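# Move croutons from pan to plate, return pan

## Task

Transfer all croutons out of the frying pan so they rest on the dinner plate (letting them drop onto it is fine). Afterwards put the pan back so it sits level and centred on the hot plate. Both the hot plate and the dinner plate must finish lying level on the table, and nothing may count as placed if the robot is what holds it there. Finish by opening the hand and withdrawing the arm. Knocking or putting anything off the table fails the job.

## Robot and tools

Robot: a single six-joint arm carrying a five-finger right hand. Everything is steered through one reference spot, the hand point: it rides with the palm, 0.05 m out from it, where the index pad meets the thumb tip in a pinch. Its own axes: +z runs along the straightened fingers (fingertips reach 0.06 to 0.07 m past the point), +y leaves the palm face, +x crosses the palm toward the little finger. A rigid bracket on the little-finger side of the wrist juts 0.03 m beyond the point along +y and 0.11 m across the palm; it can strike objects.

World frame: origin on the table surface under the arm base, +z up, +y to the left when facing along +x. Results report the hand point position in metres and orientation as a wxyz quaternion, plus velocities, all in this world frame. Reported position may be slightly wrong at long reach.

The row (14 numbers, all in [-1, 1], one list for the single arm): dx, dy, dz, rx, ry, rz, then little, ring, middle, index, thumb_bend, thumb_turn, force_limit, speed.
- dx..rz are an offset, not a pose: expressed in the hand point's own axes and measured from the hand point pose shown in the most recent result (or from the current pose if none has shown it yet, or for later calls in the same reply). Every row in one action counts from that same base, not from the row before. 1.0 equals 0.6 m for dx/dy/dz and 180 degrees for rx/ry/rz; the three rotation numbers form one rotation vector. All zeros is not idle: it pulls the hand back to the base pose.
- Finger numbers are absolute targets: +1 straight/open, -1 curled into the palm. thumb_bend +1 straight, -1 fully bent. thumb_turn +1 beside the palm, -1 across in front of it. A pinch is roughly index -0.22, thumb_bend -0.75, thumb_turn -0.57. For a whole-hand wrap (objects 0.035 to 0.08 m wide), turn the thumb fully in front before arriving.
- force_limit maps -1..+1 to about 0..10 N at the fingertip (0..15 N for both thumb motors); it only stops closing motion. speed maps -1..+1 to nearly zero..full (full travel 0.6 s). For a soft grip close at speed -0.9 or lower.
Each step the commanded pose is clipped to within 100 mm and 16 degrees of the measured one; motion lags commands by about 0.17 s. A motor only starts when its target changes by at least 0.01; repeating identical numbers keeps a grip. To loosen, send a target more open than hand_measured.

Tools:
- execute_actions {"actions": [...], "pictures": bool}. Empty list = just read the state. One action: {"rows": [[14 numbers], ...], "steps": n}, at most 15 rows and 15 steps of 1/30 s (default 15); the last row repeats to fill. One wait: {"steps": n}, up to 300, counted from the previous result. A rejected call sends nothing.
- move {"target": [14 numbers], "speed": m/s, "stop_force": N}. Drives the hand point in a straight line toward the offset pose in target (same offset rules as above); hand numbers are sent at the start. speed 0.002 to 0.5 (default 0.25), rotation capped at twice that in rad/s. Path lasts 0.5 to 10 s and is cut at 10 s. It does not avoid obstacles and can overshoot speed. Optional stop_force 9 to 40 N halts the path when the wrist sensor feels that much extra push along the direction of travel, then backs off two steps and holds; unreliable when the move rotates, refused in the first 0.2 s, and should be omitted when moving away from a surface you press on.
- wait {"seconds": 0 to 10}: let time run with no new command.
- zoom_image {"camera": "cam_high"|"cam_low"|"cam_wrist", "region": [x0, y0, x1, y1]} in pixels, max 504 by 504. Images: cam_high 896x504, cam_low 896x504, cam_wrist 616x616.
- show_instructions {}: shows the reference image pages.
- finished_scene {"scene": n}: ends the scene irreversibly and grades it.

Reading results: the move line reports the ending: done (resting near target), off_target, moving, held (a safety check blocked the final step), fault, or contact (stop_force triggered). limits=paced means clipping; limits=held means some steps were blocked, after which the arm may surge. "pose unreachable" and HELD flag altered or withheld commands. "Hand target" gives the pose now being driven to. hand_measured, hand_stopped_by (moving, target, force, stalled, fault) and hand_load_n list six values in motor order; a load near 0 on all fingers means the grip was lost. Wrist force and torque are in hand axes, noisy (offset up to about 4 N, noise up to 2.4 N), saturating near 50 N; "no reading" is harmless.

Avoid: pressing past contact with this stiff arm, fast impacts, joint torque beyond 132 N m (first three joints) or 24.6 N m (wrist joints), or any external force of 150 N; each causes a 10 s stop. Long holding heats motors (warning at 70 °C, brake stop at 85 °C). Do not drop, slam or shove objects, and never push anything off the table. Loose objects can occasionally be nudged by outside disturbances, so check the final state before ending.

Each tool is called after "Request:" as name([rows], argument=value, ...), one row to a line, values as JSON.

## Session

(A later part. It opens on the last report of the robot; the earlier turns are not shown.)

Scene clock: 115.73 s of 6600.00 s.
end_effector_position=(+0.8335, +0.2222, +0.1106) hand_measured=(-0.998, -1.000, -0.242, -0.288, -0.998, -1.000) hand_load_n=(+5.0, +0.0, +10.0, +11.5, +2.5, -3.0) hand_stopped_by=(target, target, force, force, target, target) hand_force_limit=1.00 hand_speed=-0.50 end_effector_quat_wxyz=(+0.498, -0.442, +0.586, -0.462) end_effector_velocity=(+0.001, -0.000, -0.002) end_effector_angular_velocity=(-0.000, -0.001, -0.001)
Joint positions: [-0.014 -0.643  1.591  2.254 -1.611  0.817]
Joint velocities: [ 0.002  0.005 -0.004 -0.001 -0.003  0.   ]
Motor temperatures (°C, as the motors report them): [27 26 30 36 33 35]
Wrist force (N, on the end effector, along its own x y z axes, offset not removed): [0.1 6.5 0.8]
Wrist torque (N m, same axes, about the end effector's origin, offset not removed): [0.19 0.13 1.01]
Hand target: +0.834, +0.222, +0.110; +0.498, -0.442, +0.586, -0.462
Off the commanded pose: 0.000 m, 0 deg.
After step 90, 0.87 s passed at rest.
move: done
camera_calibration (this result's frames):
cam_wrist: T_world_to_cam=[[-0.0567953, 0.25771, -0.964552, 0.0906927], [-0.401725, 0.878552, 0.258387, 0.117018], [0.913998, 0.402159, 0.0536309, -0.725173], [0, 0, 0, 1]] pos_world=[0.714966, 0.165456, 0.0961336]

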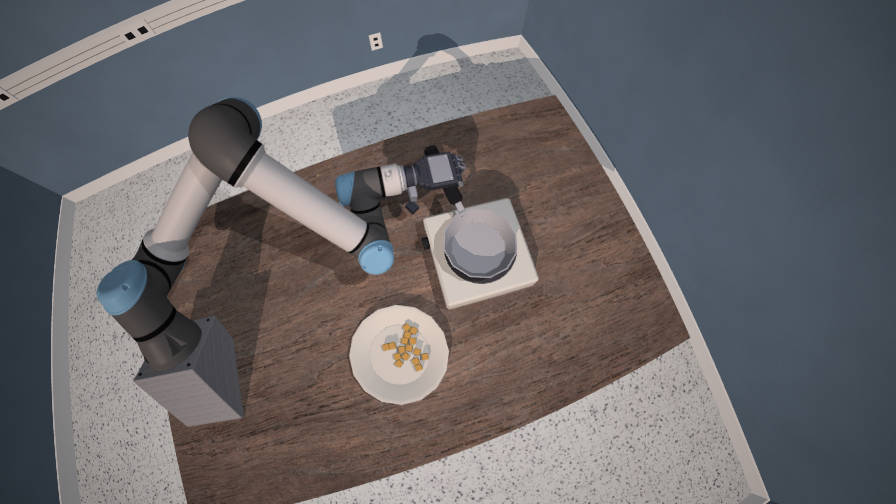

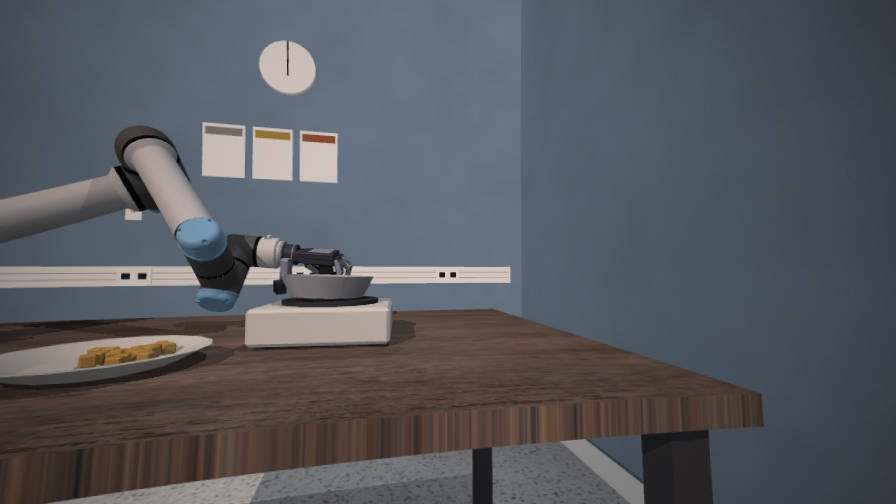

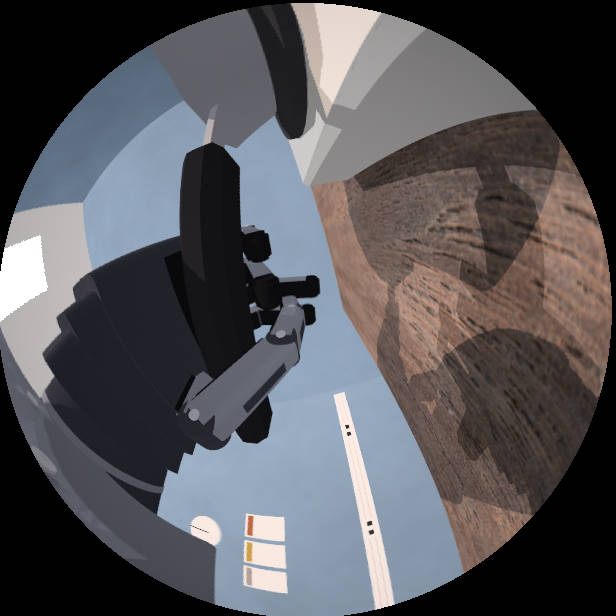

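Request:
move(target=[0.002,0.008,0.004,0,0,0,-1,-1,-1,-1,-1,-1,1,-0.5], speed=0.01)

Request:
move(target=[0,0,0,0,0,0,1,1,1,1,1,-1,1,-0.3])

Request:
move(target=[0,-0.03,-0.06,0,0,0,1,1,1,1,1,-1,1,-0.3], speed=0.04)

Request:
move(target=[-0.03,-0.2,-0.1,0,0,0,1,1,1,1,1,-1,1,-0.3], speed=0.08)

Scene clock: 122.40 s of 6600.00 s.
end_effector_position=(+0.8354, +0.2217, +0.1056) hand_measured=(-0.998, -1.000, -0.242, -0.288, -0.998, -1.000) hand_load_n=(+3.0, +0.0, +10.0, +11.5, +2.5, -3.0) hand_stopped_by=(target, target, force, force, target, target) hand_force_limit=1.00 hand_speed=-0.50 end_effector_quat_wxyz=(+0.498, -0.442, +0.586, -0.462) end_effector_velocity=(+0.001, +0.001, -0.001) end_effector_angular_velocity=(+0.000, -0.001, +0.001)
Joint positions: [-0.009 -0.631  1.58   2.254 -1.616  0.817]
Joint velocities: [ 0.002  0.002 -0.004  0.    -0.002  0.   ]
Motor temperatures (°C, as the motors report them): [27 26 30 36 33 35]
Wrist force (N, on the end effector, along its own x y z axes, offset not removed): [-0.9 3.6 -2.3]
Wrist torque (N m, same axes, about the end effector's origin, offset not removed): [0.62 0.16 0.32]
Hand target: +0.836, +0.222, +0.105; +0.498, -0.442, +0.586, -0.462
Off the commanded pose: 0.000 m, 0 deg.
After step 90, 2.90 s passed at rest.
move: done
camera_calibration (this result's frames):
cam_wrist: T_world_to_cam=[[-0.0567411, 0.257692, -0.96456, 0.0861408], [-0.401755, 0.87855, 0.258347, 0.119539], [0.913988, 0.402175, 0.0536789, -0.726452], [0, 0, 0, 1]] pos_world=[0.716881, 0.164943, 0.0912007]

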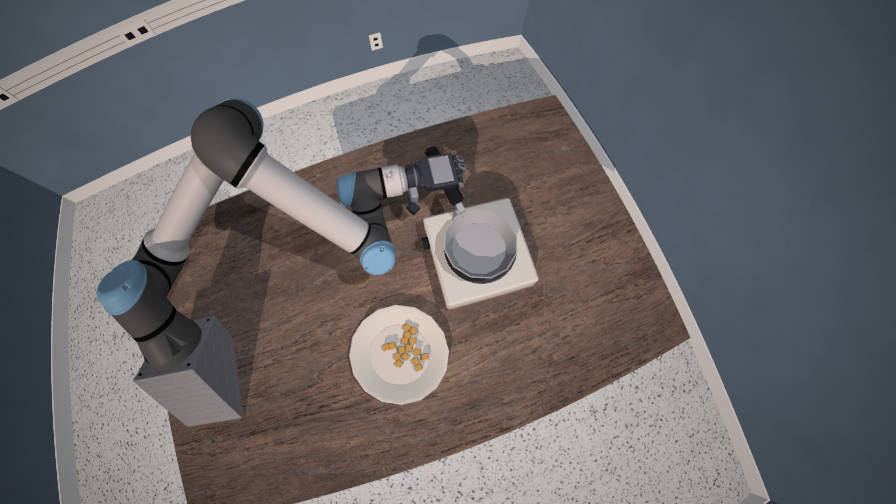

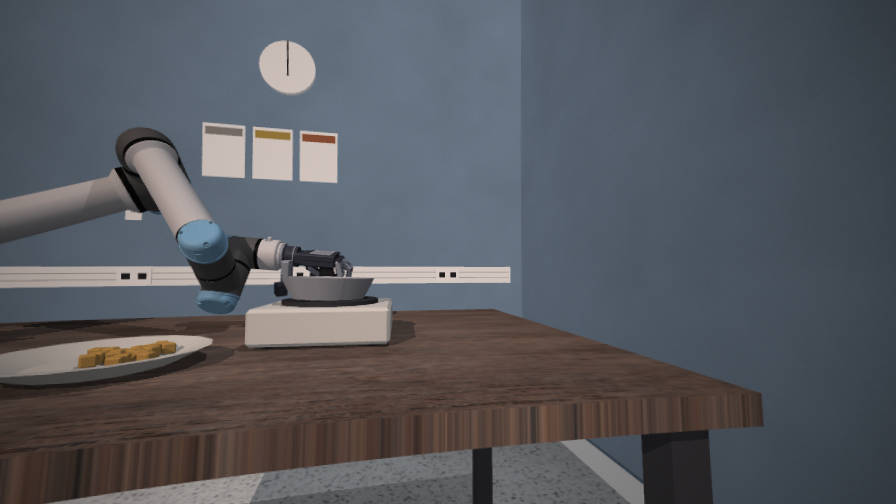

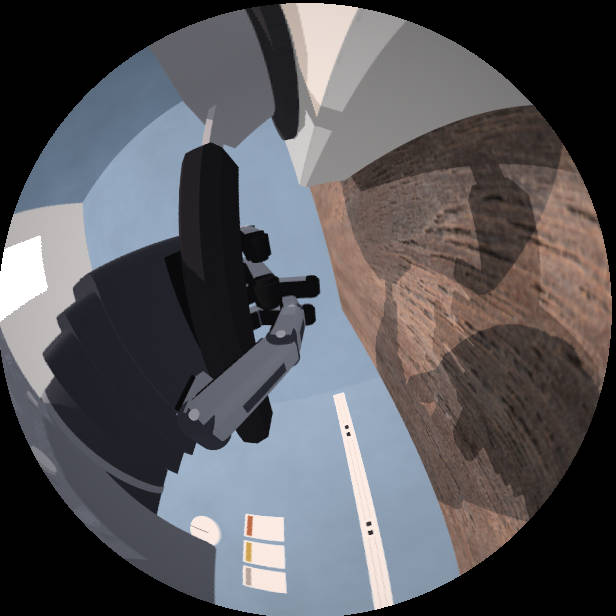

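Scene clock: 125.40 s of 6600.00 s.
end_effector_position=(+0.8354, +0.2217, +0.1056) hand_measured=(+1.000, +1.000, +1.000, +1.000, +1.000, -1.000) hand_load_n=(+0.0, +0.0, +0.0, +0.0, +0.0, +0.0) hand_stopped_by=(target, target, target, target, target, target) hand_force_limit=1.00 hand_speed=-0.30 end_effector_quat_wxyz=(+0.498, -0.442, +0.586, -0.462) end_effector_velocity=(-0.000, -0.001, -0.000) end_effector_angular_velocity=(+0.000, +0.001, -0.000)
Joint positions: [-0.009 -0.631  1.58   2.253 -1.616  0.817]
Joint velocities: [-0.001  0.001  0.     0.     0.002  0.   ]
Motor temperatures (°C, as the motors report them): [27 26 30 36 33 35]
Wrist force (N, on the end effector, along its own x y z axes, offset not removed): [0.8 0.7 -0.4]
Wrist torque (N m, same axes, about the end effector's origin, offset not removed): [0.22 -0.08 -0.11]
Hand target: +0.835, +0.222, +0.106; +0.498, -0.442, +0.586, -0.462
Off the commanded pose: 0.000 m, 0 deg.
move: done
camera_calibration (this result's frames):
cam_wrist: T_world_to_cam=[[-0.0567345, 0.257701, -0.964558, 0.0861349], [-0.401761, 0.878545, 0.258352, 0.119542], [0.913985, 0.40218, 0.0536904, -0.726453], [0, 0, 0, 1]] pos_world=[0.716881, 0.164944, 0.0912016]

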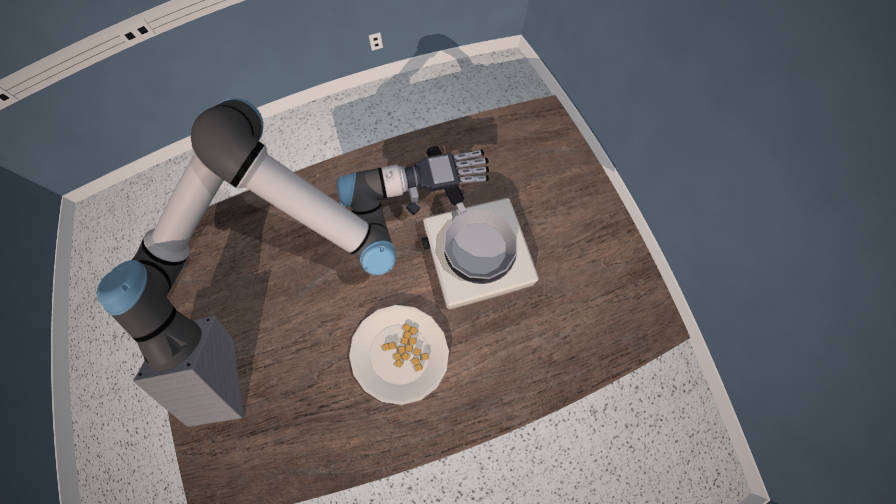

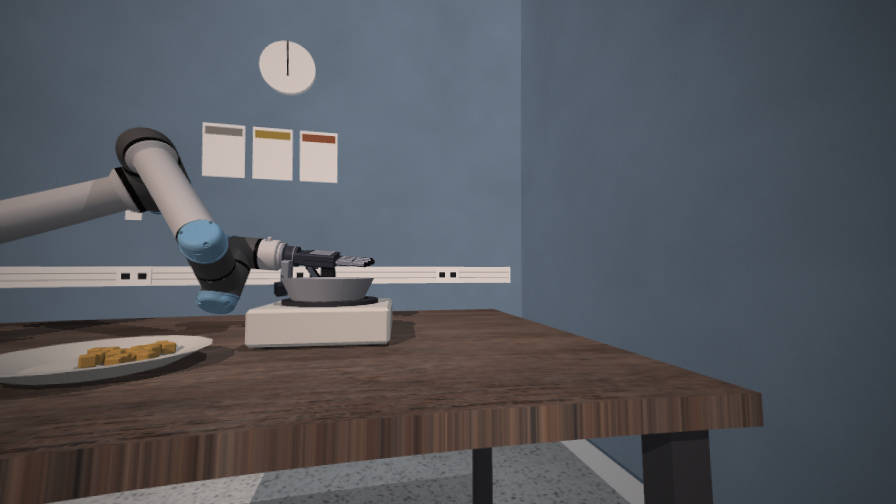

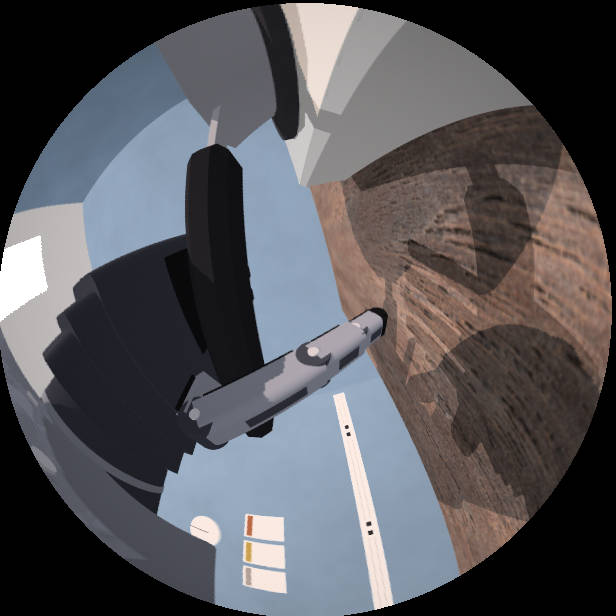

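Scene clock: 126.77 s of 6600.00 s.
end_effector_position=(+0.8009, +0.2220, +0.1260) hand_measured=(+1.000, +1.000, +1.000, +1.000, +1.000, -1.000) hand_load_n=(+0.0, +0.0, +0.0, +0.0, +0.0, +0.0) hand_stopped_by=(target, target, target, target, target, target) hand_force_limit=1.00 hand_speed=-0.30 end_effector_quat_wxyz=(+0.498, -0.442, +0.586, -0.462) end_effector_velocity=(-0.002, +0.000, +0.000) end_effector_angular_velocity=(-0.000, +0.001, -0.000)
Joint positions: [-0.03  -0.71   1.712  2.2   -1.595  0.816]
Joint velocities: [-0.    -0.003  0.005 -0.002  0.001 -0.   ]
Motor temperatures (°C, as the motors report them): [27 26 30 36 33 35]
Wrist force (N, on the end effector, along its own x y z axes, offset not removed): [0.4 1.0 -1.1]
Wrist torque (N m, same axes, about the end effector's origin, offset not removed): [0.29 0.01 -0.15]
Hand target: +0.801, +0.222, +0.126; +0.498, -0.442, +0.586, -0.462
Off the commanded pose: 0.000 m, 0 deg.
move: done
camera_calibration (this result's frames):
cam_wrist: T_world_to_cam=[[-0.05673, 0.25769, -0.964561, 0.103722], [-0.401762, 0.878548, 0.25834, 0.100132], [0.913985, 0.40218, 0.0536901, -0.696091], [0, 0, 0, 1]] pos_world=[0.682331, 0.165255, 0.111551]

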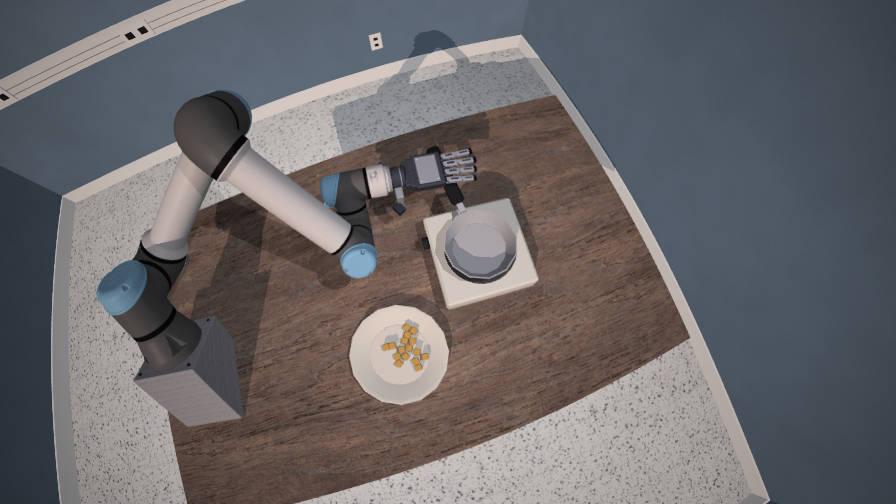

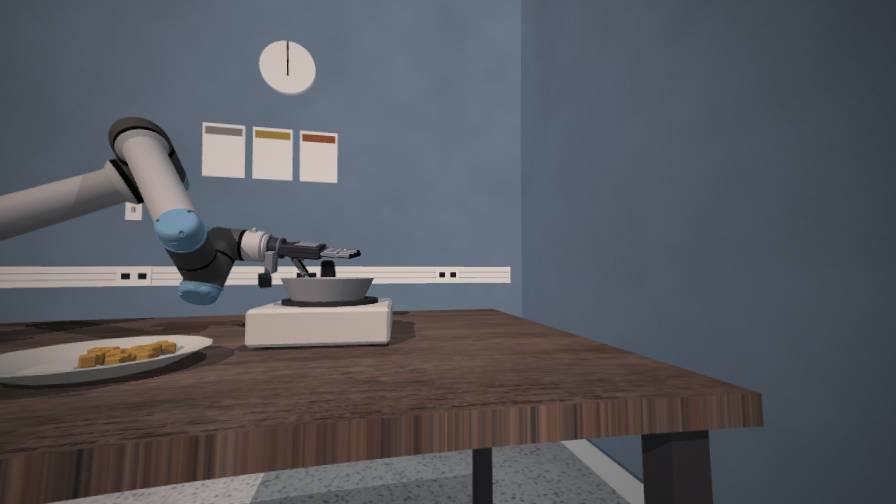

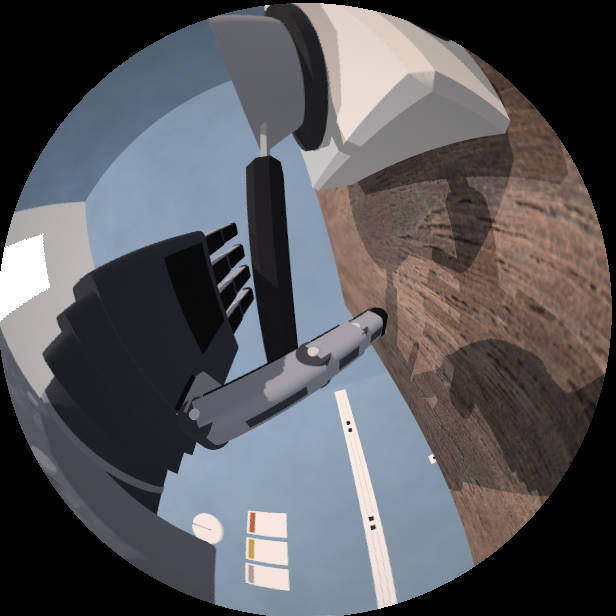

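Scene clock: 128.90 s of 6600.00 s.
end_effector_position=(+0.7504, +0.2237, +0.2513) hand_measured=(+1.000, +1.000, +1.000, +1.000, +1.000, -1.000) hand_load_n=(+0.0, +0.0, +0.0, +0.0, +0.0, +0.0) hand_stopped_by=(target, target, target, target, target, target) hand_force_limit=1.00 hand_speed=-0.30 end_effector_quat_wxyz=(+0.498, -0.442, +0.586, -0.462) end_effector_velocity=(-0.001, -0.000, +0.002) end_effector_angular_velocity=(+0.000, +0.000, +0.001)
Joint positions: [-0.184 -1.006  1.934  2.275 -1.441  0.807]
Joint velocities: [-0.003 -0.004  0.002  0.002  0.004 -0.   ]
Motor temperatures (°C, as the motors report them): [27 26 30 36 33 35]
Wrist force (N, on the end effector, along its own x y z axes, offset not removed): [-0.7 2.4 -0.2]
Wrist torque (N m, same axes, about the end effector's origin, offset not removed): [0.50 0.15 -0.09]
Hand target: +0.750, +0.224, +0.251; +0.498, -0.442, +0.586, -0.462
Off the commanded pose: 0.000 m, 0 deg.
move: done
camera_calibration (this result's frames):
cam_wrist: T_world_to_cam=[[-0.0567213, 0.257619, -0.96458, 0.22131], [-0.401756, 0.878571, 0.258273, 0.0459889], [0.913989, 0.402175, 0.0536663, -0.65729], [0, 0, 0, 1]] pos_world=[0.631785, 0.166927, 0.236868]

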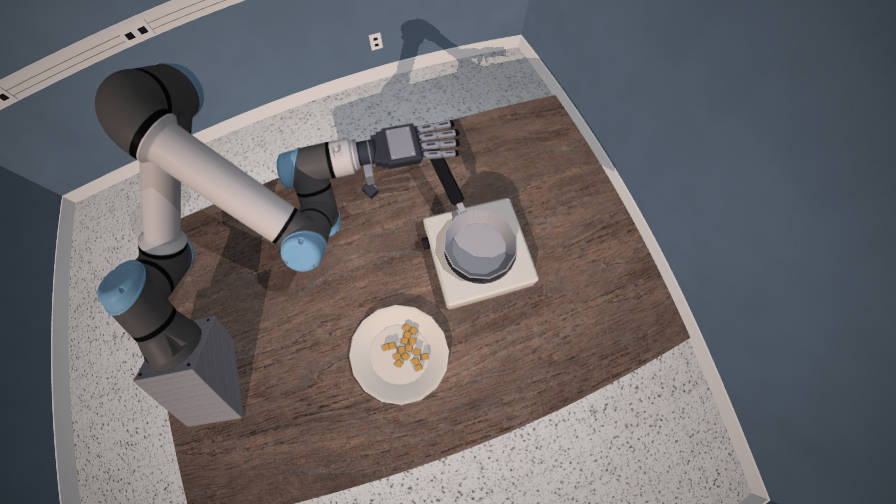

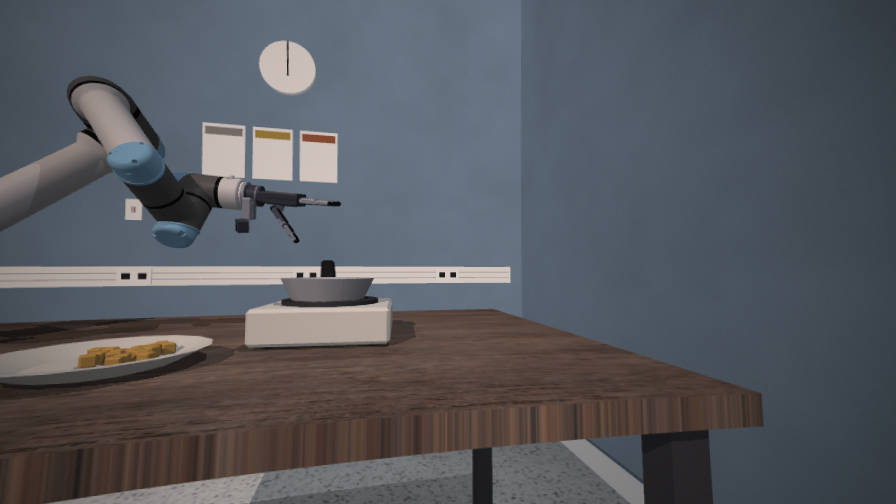

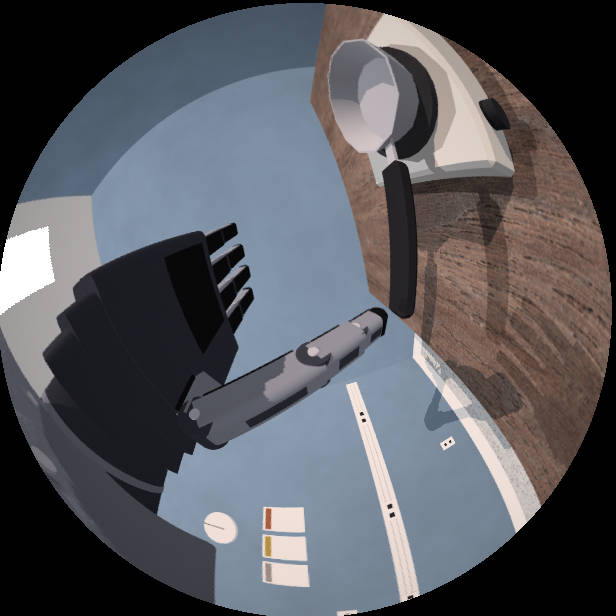

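Request:
finished_scene(scene=2)

The scene is finished: the task was done.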